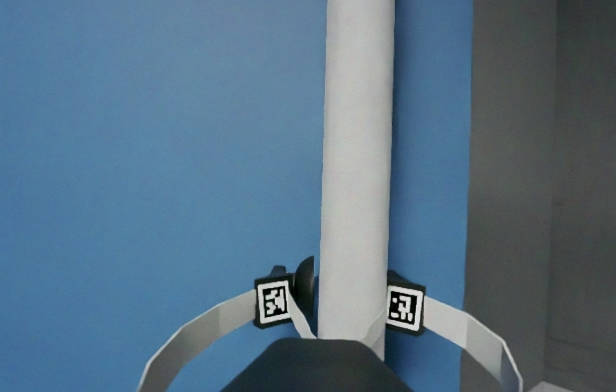

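Request:
execute_actions(
  actions=[
    {"r1":{"base":{"strafe_m":0.075},"joints":{"wrist_yaw_rad":-0.8}},"r2":{"base":{"rotate_rad":-0.9},"pace":"slow"}},
  ],
  cameras=[],
)

Request:
execute_actions(
  actions=[
    {"r1":{"base":{"strafe_m":0.08},"joints":{"wrist_yaw_rad":-1.0}},"r2":{"base":{"rotate_rad":-0.83},"pace":"slow"}},
  ],
  cameras=[],
)

Request:
execute_actions(
  actions=[
    {"r1":{"base":{"translate_m":-0.05}}},
  ],
  cameras=[],
)

Request:
execute_actions(
  actions=[
    {"r1":{"base":{"strafe_m":0.085}}},
  ],
  cameras=[],
)

Request:
execute_actions(
  actions=[
    {"r1":{"base":{"translate_m":-0.045}}},
  ],
  cameras=["r2_head_camera","r1_head_left_camera"],
)

Scene clock: 91.00 s.
r1.base_odometry: x=-1.107 y=-1.489 heading=-3.123 (m, m, rad; r1's odometry frame)
r1.turned_by_wheels: -0.001 (rad since the last result)
r1.turned_by_imu: -0.002 (rad since the last result)
r1.base_tilt: forward=+0.6 right=+0.3 (deg)
r1.lidar_m: 0.48 0.84 1.22 1.83 1.90 2.35 0.81 1.04 2.34 2.25 0.35 0.32
r1.base_status: done
r1.joint_positions: lift_m=+0.780 arm_m=+0.021 wrist_yaw_rad=-0.817 wrist_pitch_rad=+0.014 wrist_roll_rad=-0.010 gripper_m=+0.005
r1.joint_status: all done
r1.on_its_own: wrist_yaw_rad is at rest, and its effort (+48) is outside its rest range (-13 to +13)
r1.motor_effort: lift_m=+26(25) arm_m=-3(4) wrist_yaw_rad=+48(51) wrist_pitch_rad=-7(8) wrist_roll_rad=+1(1) gripper_m=-14(12) wheel_0=-7(16) wheel_1=+1(11) wheel_2=-5(6) (%)
r1.hand_pose: x=+0.3253 y=-0.2701 z=+0.9538 quat_wxyz=(+0.918, -0.002, +0.008, -0.397) (m; r1's base frame)
r1.wrist_depth_mm: 240 244 246 248 252 - 1863 / 240 243 246 249 252 - 1756 / 241 243 248 249 252 - 1863 / 242 245 247 250 253 - 1808 / 243 246 248 249 254 - 1863 / 243 246 187 185 176 1983 1921 / 244 245 250 106 256 1983 1921
r2.base_odometry: x=-0.126 y=-0.835 heading=+0.965 (m, m, rad; r2's odometry frame)
r2.turned_by_wheels: -0.899 (rad since the last result)
r2.turned_by_imu: -0.898 (rad since the last result)
r2.base_tilt: forward=-0.1 right=-0.9 (deg)
r2.lidar_m: 0.43 2.09 1.92 1.14 0.98 0.98 1.14 1.99 1.99 2.36 1.42 0.42
r2.base_status: done
r2.joint_positions: lift_m=+0.900 arm_m=+0.003 wrist_yaw_rad=+0.000 wrist_pitch_rad=+0.303 wrist_roll_rad=-0.007 gripper_m=+0.086
r2.joint_status: not commanded
r2.motor_effort: lift_m=+19(19) arm_m=-5(5) wrist_yaw_rad=-1(1) wrist_pitch_rad=-10(8) wrist_roll_rad=+1(1) gripper_m=-26(30) wheel_0=+4(7) wheel_1=+3(6) wheel_2=+3(8) (%)
r2.hand_pose: x=+0.4493 y=-0.0874 z=+0.9920 quat_wxyz=(+0.989, -0.004, +0.151, +0.001) (m; r2's base frame)
r2.wrist_depth_mm: - - - - - 1808 1576 / - - - - - 1863 1618 / 1756 1921 - - 220 1983 1661 / 1808 - 201 254 181 1983 1661 / 1863 - 191 239 188 - 1661 / 1808 189 194 225 195 1756 1618 / 1499 1464 798 107 211 1464 1464
pictures: none
No camera images: the call's "cameras" was empty. Leave "cameras" out to get every camera's image.

Scene clock: 93.10 s.
r1.base_odometry: x=-1.106 y=-1.569 heading=-3.124 (m, m, rad; r1's odometry frame)
r1.turned_by_wheels: -0.001 (rad since the last result)
r1.turned_by_imu: -0.006 (rad since the last result)
r1.base_tilt: forward=+0.3 right=+0.4 (deg)
r1.lidar_m: 0.48 0.90 1.21 1.76 1.82 2.37 1.09 0.82 2.46 2.31 0.30 0.39
r1.base_status: done
r1.joint_positions: lift_m=+0.780 arm_m=+0.020 wrist_yaw_rad=-1.017 wrist_pitch_rad=+0.014 wrist_roll_rad=-0.010 gripper_m=+0.005
r1.joint_status: all done
r1.on_its_own: wrist_yaw_rad is at rest, and its effort (+48) is outside its rest range (-13 to +13)
r1.motor_effort: lift_m=+25(26) arm_m=-3(3) wrist_yaw_rad=+48(50) wrist_pitch_rad=-10(9) wrist_roll_rad=+0(2) gripper_m=-16(13) wheel_0=-8(15) wheel_1=+1(12) wheel_2=-6(9) (%)
r1.hand_pose: x=+0.2688 y=-0.2913 z=+0.9537 quat_wxyz=(+0.873, -0.001, +0.009, -0.487) (m; r1's base frame)
r1.wrist_depth_mm: 223 229 237 246 177 - 1808 / 223 229 237 246 256 - 1921 / 224 231 238 244 257 - 1983 / 224 231 239 244 259 - 1983 / 225 232 240 245 258 - 1863 / 226 232 186 190 179 - 1863 / 226 232 242 107 262 - 1921
r2.base_odometry: x=-0.126 y=-0.835 heading=+0.136 (m, m, rad; r2's odometry frame)
r2.turned_by_wheels: -0.829 (rad since the last result)
r2.turned_by_imu: -0.829 (rad since the last result)
r2.base_tilt: forward=-0.1 right=-0.8 (deg)
r2.lidar_m: 0.41 1.05 2.19 2.09 1.46 1.04 0.96 1.03 1.42 1.97 2.06 0.41
r2.base_status: done
r2.joint_positions: lift_m=+0.900 arm_m=+0.003 wrist_yaw_rad=+0.000 wrist_pitch_rad=+0.303 wrist_roll_rad=-0.007 gripper_m=+0.086
r2.joint_status: not commanded
r2.motor_effort: lift_m=+19(19) arm_m=-5(5) wrist_yaw_rad=-2(1) wrist_pitch_rad=-9(7) wrist_roll_rad=+1(1) gripper_m=-27(28) wheel_0=+5(9) wheel_1=+3(8) wheel_2=+4(8) (%)
r2.hand_pose: x=+0.4493 y=-0.0874 z=+0.9920 quat_wxyz=(+0.989, -0.004, +0.151, +0.001) (m; r2's base frame)
r2.wrist_depth_mm: 1756 854 1430 - 1808 1756 1756 / 1863 778 1430 - 1921 1921 1863 / - 1983 1138 1336 220 1983 1983 / - - 201 255 181 - - / - - 191 239 189 - - / 1808 189 193 225 195 1708 1983 / 1464 1205 634 107 211 1499 1537
pictures: none
No camera images: the call's "cameras" was empty. Leave "cameras" out to get every camera's image.

Scene clock: 94.27 s.
r1.base_odometry: x=-1.056 y=-1.568 heading=-3.123 (m, m, rad; r1's odometry frame)
r1.turned_by_wheels: +0.000 (rad since the last result)
r1.turned_by_imu: +0.001 (rad since the last result)
r1.base_tilt: forward=+0.5 right=+0.2 (deg)
r1.lidar_m: 0.50 0.96 1.30 1.76 1.82 2.33 1.06 0.78 2.45 2.33 0.34 0.34
r1.base_status: done
r1.joint_positions: lift_m=+0.780 arm_m=+0.020 wrist_yaw_rad=-0.988 wrist_pitch_rad=+0.014 wrist_roll_rad=-0.010 gripper_m=+0.005
r1.joint_status: not commanded
r1.on_its_own: wrist_yaw_rad is at rest, and its effort (-37) is outside its rest range (-13 to +13)
r1.motor_effort: lift_m=+25(26) arm_m=-3(3) wrist_yaw_rad=-37(47) wrist_pitch_rad=-6(8) wrist_roll_rad=+0(1) gripper_m=-11(12) wheel_0=+1(17) wheel_1=-2(5) wheel_2=+7(7) (%)
r1.hand_pose: x=+0.2772 y=-0.2889 z=+0.9538 quat_wxyz=(+0.880, -0.001, +0.008, -0.474) (m; r1's base frame)
r1.wrist_depth_mm: 239 243 248 174 256 - 1921 / 239 243 248 174 258 - 1921 / 240 244 248 174 259 - 1921 / 239 244 249 173 258 - 1921 / 240 246 251 175 260 - 1983 / 242 245 191 174 190 - 1983 / 242 245 250 106 262 - 1863
r2.base_odometry: x=-0.126 y=-0.835 heading=+0.136 (m, m, rad; r2's odometry frame)
r2.turned_by_wheels: +0.000 (rad since the last result)
r2.turned_by_imu: +0.000 (rad since the last result)
r2.base_tilt: forward=-0.1 right=-0.8 (deg)
r2.lidar_m: 0.41 1.01 2.18 2.09 1.46 1.03 0.98 1.03 1.41 1.97 2.07 0.43
r2.base_status: not commanded
r2.joint_positions: lift_m=+0.900 arm_m=+0.003 wrist_yaw_rad=+0.000 wrist_pitch_rad=+0.303 wrist_roll_rad=-0.007 gripper_m=+0.086
r2.joint_status: not commanded
r2.motor_effort: lift_m=+19(19) arm_m=-5(5) wrist_yaw_rad=-1(1) wrist_pitch_rad=-9(9) wrist_roll_rad=+1(1) gripper_m=-28(27) wheel_0=+5(5) wheel_1=+3(3) wheel_2=+3(3) (%)
r2.hand_pose: x=+0.4493 y=-0.0874 z=+0.9920 quat_wxyz=(+0.989, -0.004, +0.151, +0.001) (m; r2's base frame)
r2.wrist_depth_mm: 1808 788 1430 - 1808 1808 1808 / 1863 741 1464 - 1863 1921 1863 / 1983 1921 1078 - 221 1983 1983 / - - 201 255 181 - - / - - 192 238 189 - - / 1808 189 194 225 195 1708 1921 / 1464 1138 609 107 211 1464 1537
pictures: none
No camera images: the call's "cameras" was empty. Leave "cameras" out to get every camera's image.

Scene clock: 95.73 s.
r1.base_odometry: x=-1.054 y=-1.653 heading=-3.124 (m, m, rad; r1's odometry frame)
r1.turned_by_wheels: -0.001 (rad since the last result)
r1.turned_by_imu: -0.003 (rad since the last result)
r1.base_tilt: forward=+0.5 right=+0.4 (deg)
r1.lidar_m: 0.53 0.95 1.27 1.68 1.74 2.32 1.12 0.83 2.54 2.41 0.30 0.39
r1.base_status: done
r1.joint_positions: lift_m=+0.780 arm_m=+0.020 wrist_yaw_rad=-1.020 wrist_pitch_rad=+0.014 wrist_roll_rad=-0.010 gripper_m=+0.005
r1.joint_status: not commanded
r1.on_its_own: wrist_yaw_rad is at rest, and its effort (+57) is outside its rest range (-13 to +13)
r1.motor_effort: lift_m=+25(26) arm_m=-2(3) wrist_yaw_rad=+57(61) wrist_pitch_rad=-9(7) wrist_roll_rad=+1(4) gripper_m=-14(13) wheel_0=-5(12) wheel_1=-1(12) wheel_2=-7(7) (%)
r1.hand_pose: x=+0.2677 y=-0.2916 z=+0.9537 quat_wxyz=(+0.873, -0.001, +0.009, -0.488) (m; r1's base frame)
r1.wrist_depth_mm: 240 241 245 246 170 - - / 239 241 246 249 172 - - / 240 244 246 249 172 - - / 240 244 246 248 174 - 1983 / 241 244 247 249 177 - - / 242 245 186 193 180 - 1921 / 244 244 249 107 254 256 -
r2.base_odometry: x=-0.126 y=-0.835 heading=+0.136 (m, m, rad; r2's odometry frame)
r2.turned_by_wheels: +0.000 (rad since the last result)
r2.turned_by_imu: +0.000 (rad since the last result)
r2.base_tilt: forward=-0.1 right=-0.8 (deg)
r2.lidar_m: 0.38 1.03 2.20 2.08 1.43 1.05 0.99 1.03 1.42 1.99 2.03 0.45
r2.base_status: not commanded
r2.joint_positions: lift_m=+0.900 arm_m=+0.003 wrist_yaw_rad=+0.000 wrist_pitch_rad=+0.303 wrist_roll_rad=-0.007 gripper_m=+0.086
r2.joint_status: not commanded
r2.motor_effort: lift_m=+19(19) arm_m=-5(5) wrist_yaw_rad=-2(1) wrist_pitch_rad=-7(8) wrist_roll_rad=+0(1) gripper_m=-27(26) wheel_0=+5(5) wheel_1=+3(3) wheel_2=+3(3) (%)
r2.hand_pose: x=+0.4493 y=-0.0874 z=+0.9920 quat_wxyz=(+0.989, -0.004, +0.151, +0.001) (m; r2's base frame)
r2.wrist_depth_mm: 1756 1708 1182 - 1756 1808 1808 / 732 820 1366 - 1863 1921 1863 / 1983 1060 1098 - 221 1983 1983 / - - 200 256 181 - - / - - 191 239 188 - - / 1863 189 193 224 195 1708 1983 / 1464 1098 668 107 211 1464 1576
pictures: none
No camera images: the call's "cameras" was empty. Leave "cameras" out to get every camera's image.

Scene clock: 96.87 s.
r1.base_odometry: x=-1.009 y=-1.652 heading=-3.124 (m, m, rad; r1's odometry frame)
r1.turned_by_wheels: +0.000 (rad since the last result)
r1.turned_by_imu: +0.000 (rad since the last result)
r1.base_tilt: forward=+0.2 right=+0.4 (deg)
r1.lidar_m: 0.54 1.00 1.31 1.67 1.73 2.28 1.11 0.78 2.53 2.41 0.32 0.32
r1.base_status: done
r1.joint_positions: lift_m=+0.780 arm_m=+0.020 wrist_yaw_rad=-0.991 wrist_pitch_rad=+0.014 wrist_roll_rad=-0.010 gripper_m=+0.005
r1.joint_status: not commanded
r1.on_its_own: wrist_yaw_rad is at rest, and its effort (-24) is outside its rest range (-13 to +13)
r1.motor_effort: lift_m=+25(26) arm_m=-2(2) wrist_yaw_rad=-24(58) wrist_pitch_rad=-9(7) wrist_roll_rad=+2(0) gripper_m=-6(13) wheel_0=-1(14) wheel_1=-2(8) wheel_2=+6(3) (%)
r1.hand_pose: x=+0.2762 y=-0.2892 z=+0.9537 quat_wxyz=(+0.880, -0.001, +0.009, -0.475) (m; r1's base frame)
r1.wrist_depth_mm: 255 254 254 174 252 - - / 257 256 255 174 253 - 1983 / 257 256 255 174 253 - 1983 / 257 255 255 176 254 - 1983 / 259 255 256 176 254 - - / 259 258 188 175 190 - 1921 / 260 258 258 106 255 - 1983
r2.base_odometry: x=-0.126 y=-0.835 heading=+0.136 (m, m, rad; r2's odometry frame)
r2.turned_by_wheels: +0.000 (rad since the last result)
r2.turned_by_imu: +0.000 (rad since the last result)
r2.base_tilt: forward=-0.1 right=-0.8 (deg)
r2.lidar_m: 0.41 0.99 2.19 2.09 1.46 1.03 0.98 1.04 1.40 1.98 2.06 0.43
r2.base_status: not commanded
r2.joint_positions: lift_m=+0.900 arm_m=+0.003 wrist_yaw_rad=+0.000 wrist_pitch_rad=+0.303 wrist_roll_rad=-0.007 gripper_m=+0.086
r2.joint_status: not commanded
r2.motor_effort: lift_m=+19(19) arm_m=-5(5) wrist_yaw_rad=+0(2) wrist_pitch_rad=-8(10) wrist_roll_rad=+1(1) gripper_m=-26(25) wheel_0=+5(5) wheel_1=+3(3) wheel_2=+3(3) (%)
r2.hand_pose: x=+0.4493 y=-0.0874 z=+0.9920 quat_wxyz=(+0.989, -0.004, +0.151, +0.001) (m; r2's base frame)
r2.wrist_depth_mm: 1756 1756 1138 - 1808 1808 1756 / 691 991 1205 - 1863 1921 1921 / 1921 1025 1118 - 221 1983 1983 / - - 200 255 181 - - / - - 191 238 188 - - / 1808 189 193 225 195 1756 1921 / 1464 1118 668 107 211 1464 1537
pictures: r1_head_left_camera, r2_head_camera
Images, in order (width x height): r1_head_left_camera 420x672, r2_head_camera 420x560.

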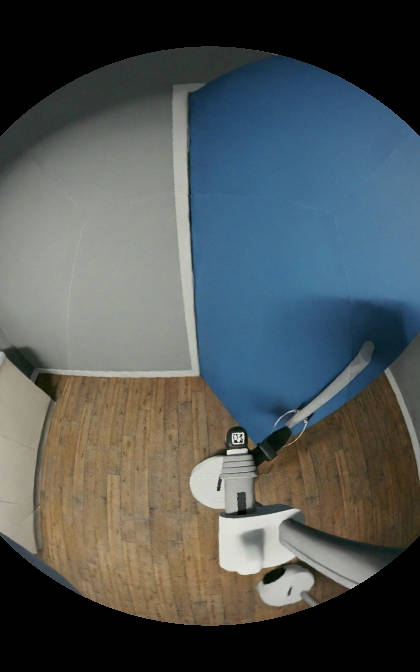

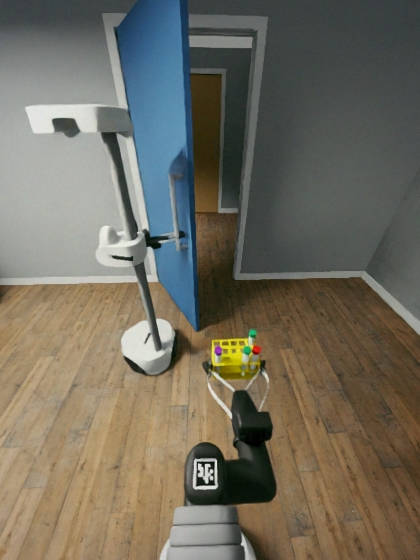

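Request:
execute_actions(
  actions=[
    {"r1":{"base":{"strafe_m":0.09}}},
  ],
  cameras=[],
)

Request:
execute_actions(
  actions=[
    {"r1":{"base":{"translate_m":-0.03},"joints":{"wrist_yaw_rad":-1.08}}},
  ],
  cameras=[],
)

Request:
execute_actions(
  actions=[
    {"r1":{"base":{"strafe_m":0.16}},"r2":{"base":{"translate_m":0.3}}},
  ],
  cameras=["r2_head_camera","r1_head_left_camera"],
)

Scene clock: 101.30 s.
r1.base_odometry: x=-1.008 y=-1.742 heading=-3.125 (m, m, rad; r1's odometry frame)
r1.turned_by_wheels: -0.001 (rad since the last result)
r1.turned_by_imu: -0.004 (rad since the last result)
r1.base_tilt: forward=+0.6 right=+0.3 (deg)
r1.lidar_m: 0.58 0.99 1.33 1.59 1.62 2.29 2.13 0.84 0.88 2.50 0.31 0.39
r1.base_status: done
r1.joint_positions: lift_m=+0.780 arm_m=+0.020 wrist_yaw_rad=-1.020 wrist_pitch_rad=+0.014 wrist_roll_rad=-0.010 gripper_m=+0.005
r1.joint_status: not commanded
r1.on_its_own: wrist_yaw_rad is at rest, and its effort (+59) is outside its rest range (-13 to +13)
r1.motor_effort: lift_m=+25(25) arm_m=-2(2) wrist_yaw_rad=+59(61) wrist_pitch_rad=-8(9) wrist_roll_rad=+1(2) gripper_m=-11(15) wheel_0=-6(15) wheel_1=+0(10) wheel_2=-9(7) (%)
r1.hand_pose: x=+0.2677 y=-0.2916 z=+0.9537 quat_wxyz=(+0.873, -0.001, +0.009, -0.488) (m; r1's base frame)
r1.wrist_depth_mm: 262 257 255 251 170 - - / 262 259 256 251 171 - - / 263 259 255 252 173 - - / 263 262 255 252 175 - - / 265 262 257 253 177 - - / 265 262 186 193 179 - - / 266 263 257 107 249 248 -
r2.base_odometry: x=-0.126 y=-0.835 heading=+0.136 (m, m, rad; r2's odometry frame)
r2.turned_by_wheels: +0.000 (rad since the last result)
r2.turned_by_imu: +0.001 (rad since the last result)
r2.base_tilt: forward=-0.1 right=-0.8 (deg)
r2.lidar_m: 0.39 1.00 2.19 2.09 1.46 1.03 0.96 1.00 1.40 1.99 2.05 0.42
r2.base_status: not commanded
r2.joint_positions: lift_m=+0.900 arm_m=+0.003 wrist_yaw_rad=+0.000 wrist_pitch_rad=+0.303 wrist_roll_rad=-0.007 gripper_m=+0.086
r2.joint_status: not commanded
r2.motor_effort: lift_m=+19(19) arm_m=-5(5) wrist_yaw_rad=-2(1) wrist_pitch_rad=-7(7) wrist_roll_rad=+0(1) gripper_m=-27(26) wheel_0=+5(5) wheel_1=+3(3) wheel_2=+3(3) (%)
r2.hand_pose: x=+0.4493 y=-0.0874 z=+0.9920 quat_wxyz=(+0.989, -0.004, +0.151, +0.001) (m; r2's base frame)
r2.wrist_depth_mm: 1756 1808 1281 - 1808 1808 1808 / 723 1808 1229 - 1863 1863 1863 / 831 1921 1098 - 221 - 1983 / - - 201 255 180 - - / - - 191 239 188 - - / 1756 189 193 224 194 1756 1921 / 1397 1160 788 107 211 1499 1537
pictures: none
No camera images: the call's "cameras" was empty. Leave "cameras" out to get every camera's image.

Scene clock: 102.27 s.
r1.base_odometry: x=-0.978 y=-1.742 heading=-3.125 (m, m, rad; r1's odometry frame)
r1.turned_by_wheels: +0.001 (rad since the last result)
r1.turned_by_imu: +0.001 (rad since the last result)
r1.base_tilt: forward=+0.5 right=+0.3 (deg)
r1.lidar_m: 0.58 1.03 1.36 1.57 1.64 2.24 2.10 0.83 0.84 2.51 0.31 0.32
r1.base_status: done
r1.joint_positions: lift_m=+0.780 arm_m=+0.020 wrist_yaw_rad=-1.064 wrist_pitch_rad=+0.014 wrist_roll_rad=-0.010 gripper_m=+0.005
r1.joint_status: all done
r1.on_its_own: wrist_yaw_rad is at rest, and its effort (-43) is outside its rest range (-13 to +13)
r1.motor_effort: lift_m=+25(26) arm_m=-2(2) wrist_yaw_rad=-43(57) wrist_pitch_rad=-8(9) wrist_roll_rad=+1(2) gripper_m=-13(14) wheel_0=+1(17) wheel_1=-3(7) wheel_2=+8(10) (%)
r1.hand_pose: x=+0.2548 y=-0.2947 z=+0.9539 quat_wxyz=(+0.862, -0.001, +0.008, -0.507) (m; r1's base frame)
r1.wrist_depth_mm: 263 262 254 172 249 - - / 263 259 256 173 249 - - / 265 259 257 174 249 - - / 264 260 258 175 250 - - / 265 262 258 176 251 - - / 265 260 189 174 189 - - / 266 263 258 107 251 - -
r2.base_odometry: x=-0.126 y=-0.835 heading=+0.136 (m, m, rad; r2's odometry frame)
r2.turned_by_wheels: +0.000 (rad since the last result)
r2.turned_by_imu: +0.000 (rad since the last result)
r2.base_tilt: forward=-0.1 right=-0.8 (deg)
r2.lidar_m: 0.43 0.99 2.17 2.09 1.46 1.04 0.97 1.01 1.39 1.98 2.07 0.41
r2.base_status: not commanded
r2.joint_positions: lift_m=+0.900 arm_m=+0.003 wrist_yaw_rad=+0.000 wrist_pitch_rad=+0.303 wrist_roll_rad=-0.007 gripper_m=+0.086
r2.joint_status: not commanded
r2.motor_effort: lift_m=+19(19) arm_m=-5(5) wrist_yaw_rad=-2(1) wrist_pitch_rad=-10(9) wrist_roll_rad=+0(1) gripper_m=-27(26) wheel_0=+5(5) wheel_1=+3(3) wheel_2=+3(3) (%)
r2.hand_pose: x=+0.4493 y=-0.0874 z=+0.9920 quat_wxyz=(+0.989, -0.004, +0.151, +0.001) (m; r2's base frame)
r2.wrist_depth_mm: 1756 1756 1229 - 1808 1756 1756 / 707 1863 1397 - 1921 1921 1921 / 976 1983 1098 - 221 1983 1921 / 1983 - 201 255 180 - - / - - 191 238 189 - - / 1756 189 193 224 194 1808 1921 / 1397 1205 788 107 211 1499 1537
pictures: none
No camera images: the call's "cameras" was empty. Leave "cameras" out to get every camera's image.

Scene clock: 104.73 s.
r1.base_odometry: x=-0.975 y=-1.901 heading=-3.126 (m, m, rad; r1's odometry frame)
r1.turned_by_wheels: -0.001 (rad since the last result)
r1.turned_by_imu: -0.002 (rad since the last result)
r1.base_tilt: forward=+0.5 right=+0.3 (deg)
r1.lidar_m: 0.70 1.00 1.33 1.42 1.47 2.28 2.11 0.86 0.76 2.66 0.30 0.41
r1.base_status: done
r1.joint_positions: lift_m=+0.780 arm_m=+0.020 wrist_yaw_rad=-1.101 wrist_pitch_rad=+0.014 wrist_roll_rad=-0.010 gripper_m=+0.005
r1.joint_status: not commanded
r1.on_its_own: wrist_yaw_rad is at rest, and its effort (+61) is outside its rest range (-13 to +13)
r1.motor_effort: lift_m=+25(25) arm_m=-2(2) wrist_yaw_rad=+61(60) wrist_pitch_rad=-5(8) wrist_roll_rad=+1(1) gripper_m=-13(17) wheel_0=-7(13) wheel_1=+0(11) wheel_2=-8(6) (%)
r1.hand_pose: x=+0.2439 y=-0.2968 z=+0.9538 quat_wxyz=(+0.852, -0.001, +0.009, -0.523) (m; r1's base frame)
r1.wrist_depth_mm: 291 279 265 255 170 237 - / 290 278 267 255 170 239 - / 291 278 266 255 172 240 - / 290 281 268 254 173 240 - / 293 279 270 255 175 240 - / 293 282 187 193 177 240 - / 293 281 267 106 245 239 -
r2.base_odometry: x=+0.171 y=-0.794 heading=+0.137 (m, m, rad; r2's odometry frame)
r2.turned_by_wheels: +0.000 (rad since the last result)
r2.turned_by_imu: +0.001 (rad since the last result)
r2.base_tilt: forward=-0.1 right=-0.9 (deg)
r2.lidar_m: 0.41 0.82 0.87 2.09 1.87 1.36 1.28 1.33 1.84 1.96 2.07 0.42
r2.base_status: done
r2.joint_positions: lift_m=+0.900 arm_m=+0.003 wrist_yaw_rad=+0.000 wrist_pitch_rad=+0.303 wrist_roll_rad=-0.007 gripper_m=+0.086
r2.joint_status: not commanded
r2.motor_effort: lift_m=+19(19) arm_m=-5(5) wrist_yaw_rad=-1(2) wrist_pitch_rad=-10(9) wrist_roll_rad=+1(1) gripper_m=-26(27) wheel_0=+4(6) wheel_1=+4(6) wheel_2=-3(12) (%)
r2.hand_pose: x=+0.4493 y=-0.0874 z=+0.9920 quat_wxyz=(+0.989, -0.004, +0.151, +0.001) (m; r2's base frame)
r2.wrist_depth_mm: 1499 976 - - 1576 1499 1499 / 1576 946 - - 1576 1618 1618 / 1618 904 - - 221 1708 1661 / 1756 1008 200 256 181 1756 1756 / 1863 991 191 239 187 1863 1863 / 1808 189 193 224 195 1756 1921 / 1499 1078 798 107 210 1464 1537
pictures: r1_head_left_camera, r2_head_camera
Images, in order (width x height): r1_head_left_camera 420x672, r2_head_camera 420x560.

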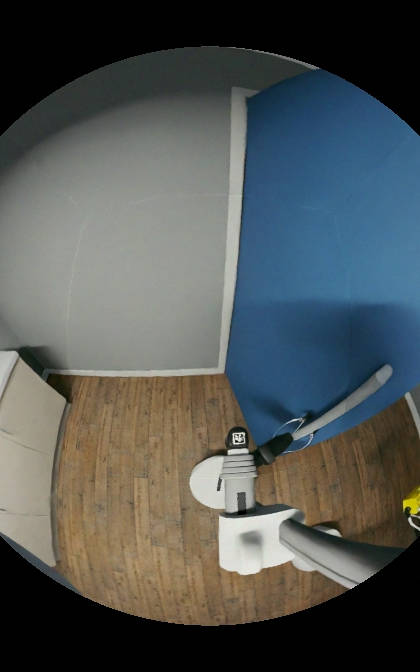

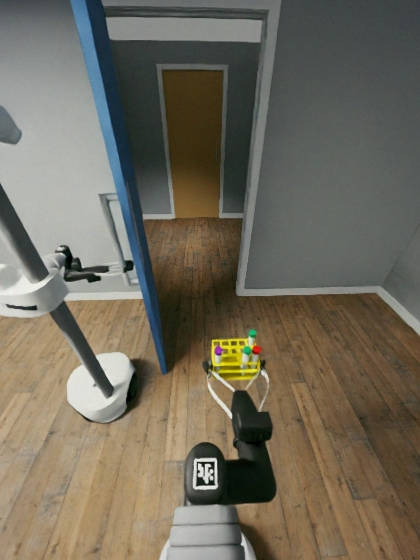

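Request:
execute_actions(
  actions=[
    {"r1":{"base":{"translate_m":-0.035}}},
  ],
  cameras=[],
)

Request:
execute_actions(
  actions=[
    {"r1":{"base":{"strafe_m":0.15}},"r2":{"base":{"translate_m":1.3}}},
  ],
  cameras=["r2_head_camera","r2_head_left_camera"],
)

Scene clock: 107.93 s.
r1.base_odometry: x=-0.940 y=-1.901 heading=-3.126 (m, m, rad; r1's odometry frame)
r1.turned_by_wheels: +0.000 (rad since the last result)
r1.turned_by_imu: +0.001 (rad since the last result)
r1.base_tilt: forward=+0.6 right=+0.4 (deg)
r1.lidar_m: 0.71 1.05 1.39 1.41 1.47 2.22 2.08 0.83 0.76 2.67 0.30 0.41
r1.base_status: done
r1.joint_positions: lift_m=+0.780 arm_m=+0.020 wrist_yaw_rad=-1.074 wrist_pitch_rad=+0.014 wrist_roll_rad=-0.010 gripper_m=+0.005
r1.joint_status: not commanded
r1.on_its_own: wrist_yaw_rad is at rest, and its effort (-16) is outside its rest range (-13 to +13)
r1.motor_effort: lift_m=+25(25) arm_m=-2(2) wrist_yaw_rad=-16(61) wrist_pitch_rad=-5(7) wrist_roll_rad=+0(0) gripper_m=-5(11) wheel_0=-3(9) wheel_1=-2(7) wheel_2=+5(9) (%)
r1.hand_pose: x=+0.2518 y=-0.2953 z=+0.9538 quat_wxyz=(+0.859, -0.001, +0.009, -0.512) (m; r1's base frame)
r1.wrist_depth_mm: 306 289 272 176 244 - - / 307 289 271 177 246 - - / 307 290 274 178 245 - - / 307 289 273 177 246 - - / 307 290 277 177 247 - - / 309 290 188 176 189 - - / 310 293 274 106 242 - -
r2.base_odometry: x=+0.171 y=-0.794 heading=+0.137 (m, m, rad; r2's odometry frame)
r2.turned_by_wheels: +0.000 (rad since the last result)
r2.turned_by_imu: +0.001 (rad since the last result)
r2.base_tilt: forward=-0.1 right=-0.8 (deg)
r2.lidar_m: 0.40 0.83 0.83 2.10 1.89 1.33 1.28 1.32 1.85 1.97 2.05 0.44
r2.base_status: not commanded
r2.joint_positions: lift_m=+0.900 arm_m=+0.003 wrist_yaw_rad=+0.000 wrist_pitch_rad=+0.303 wrist_roll_rad=-0.007 gripper_m=+0.086
r2.joint_status: not commanded
r2.motor_effort: lift_m=+19(19) arm_m=-5(5) wrist_yaw_rad=-1(1) wrist_pitch_rad=-9(8) wrist_roll_rad=+1(1) gripper_m=-25(26) wheel_0=+4(5) wheel_1=+4(4) wheel_2=-2(3) (%)
r2.hand_pose: x=+0.4493 y=-0.0874 z=+0.9920 quat_wxyz=(+0.989, -0.004, +0.151, +0.001) (m; r2's base frame)
r2.wrist_depth_mm: 1464 991 - - 1499 1499 1499 / 1537 960 - - 1576 1576 1618 / 1661 946 - - 222 1661 1661 / 1756 917 201 255 180 1708 1756 / 1863 1008 191 240 188 1863 1863 / 1863 189 193 224 195 1708 1983 / 1499 1118 798 107 211 1464 1537
pictures: none
No camera images: the call's "cameras" was empty. Leave "cameras" out to get every camera's image.

Scene clock: 113.73 s.
r1.base_odometry: x=-0.938 y=-2.051 heading=-3.126 (m, m, rad; r1's odometry frame)
r1.turned_by_wheels: +0.000 (rad since the last result)
r1.turned_by_imu: -0.001 (rad since the last result)
r1.base_tilt: forward=+0.4 right=+0.4 (deg)
r1.lidar_m: 0.98 1.03 1.34 1.27 1.31 2.24 2.08 2.14 2.77 2.81 0.30 0.44
r1.base_status: done
r1.joint_positions: lift_m=+0.780 arm_m=+0.020 wrist_yaw_rad=-1.091 wrist_pitch_rad=+0.014 wrist_roll_rad=-0.010 gripper_m=+0.005
r1.joint_status: not commanded
r1.on_its_own: wrist_yaw_rad is at rest, and its effort (+30) is outside its rest range (-13 to +13)
r1.motor_effort: lift_m=+26(25) arm_m=-2(2) wrist_yaw_rad=+30(32) wrist_pitch_rad=-6(9) wrist_roll_rad=+2(3) gripper_m=-7(10) wheel_0=-3(14) wheel_1=+2(11) wheel_2=-3(1) (%)
r1.hand_pose: x=+0.2470 y=-0.2962 z=+0.9538 quat_wxyz=(+0.855, -0.001, +0.009, -0.519) (m; r1's base frame)
r1.wrist_depth_mm: 359 324 289 264 236 228 - / 364 322 290 265 236 228 - / 362 324 291 265 236 229 - / 359 322 290 264 237 229 - / 359 324 291 183 237 229 - / 364 324 186 174 182 229 - / 359 327 286 107 237 229 -
r2.base_odometry: x=+1.458 y=-0.617 heading=+0.137 (m, m, rad; r2's odometry frame)
r2.turned_by_wheels: +0.001 (rad since the last result)
r2.turned_by_imu: +0.003 (rad since the last result)
r2.base_tilt: forward=-0.1 right=-0.8 (deg)
r2.lidar_m: 0.41 0.72 0.49 0.47 0.48 2.72 2.60 2.69 2.08 1.97 0.78 0.43
r2.base_status: done
r2.joint_positions: lift_m=+0.900 arm_m=+0.003 wrist_yaw_rad=+0.000 wrist_pitch_rad=+0.303 wrist_roll_rad=-0.007 gripper_m=+0.086
r2.joint_status: not commanded
r2.motor_effort: lift_m=+19(19) arm_m=-5(5) wrist_yaw_rad=-1(1) wrist_pitch_rad=-11(9) wrist_roll_rad=+2(1) gripper_m=-25(28) wheel_0=+5(10) wheel_1=+3(7) wheel_2=-2(11) (%)
r2.hand_pose: x=+0.4493 y=-0.0874 z=+0.9920 quat_wxyz=(+0.989, -0.004, +0.151, +0.001) (m; r2's base frame)
r2.wrist_depth_mm: 1808 - - - - 1863 1308 / 1808 - - - - 1863 415 / 1808 - - - 187 1921 407 / 1808 - 201 256 181 1863 384 / 1863 - 191 240 188 1808 387 / 1708 189 193 225 195 449 399 / 1464 1464 798 107 208 1430 397
pictures: r2_head_camera, r2_head_left_camera
Images, in order (width x height): r2_head_camera 420x560, r2_head_left_camera 420x672.

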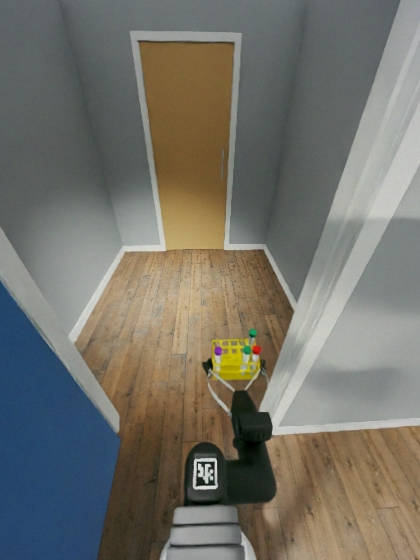

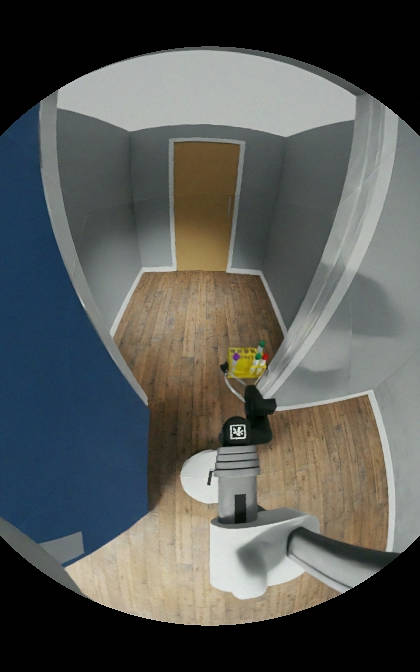

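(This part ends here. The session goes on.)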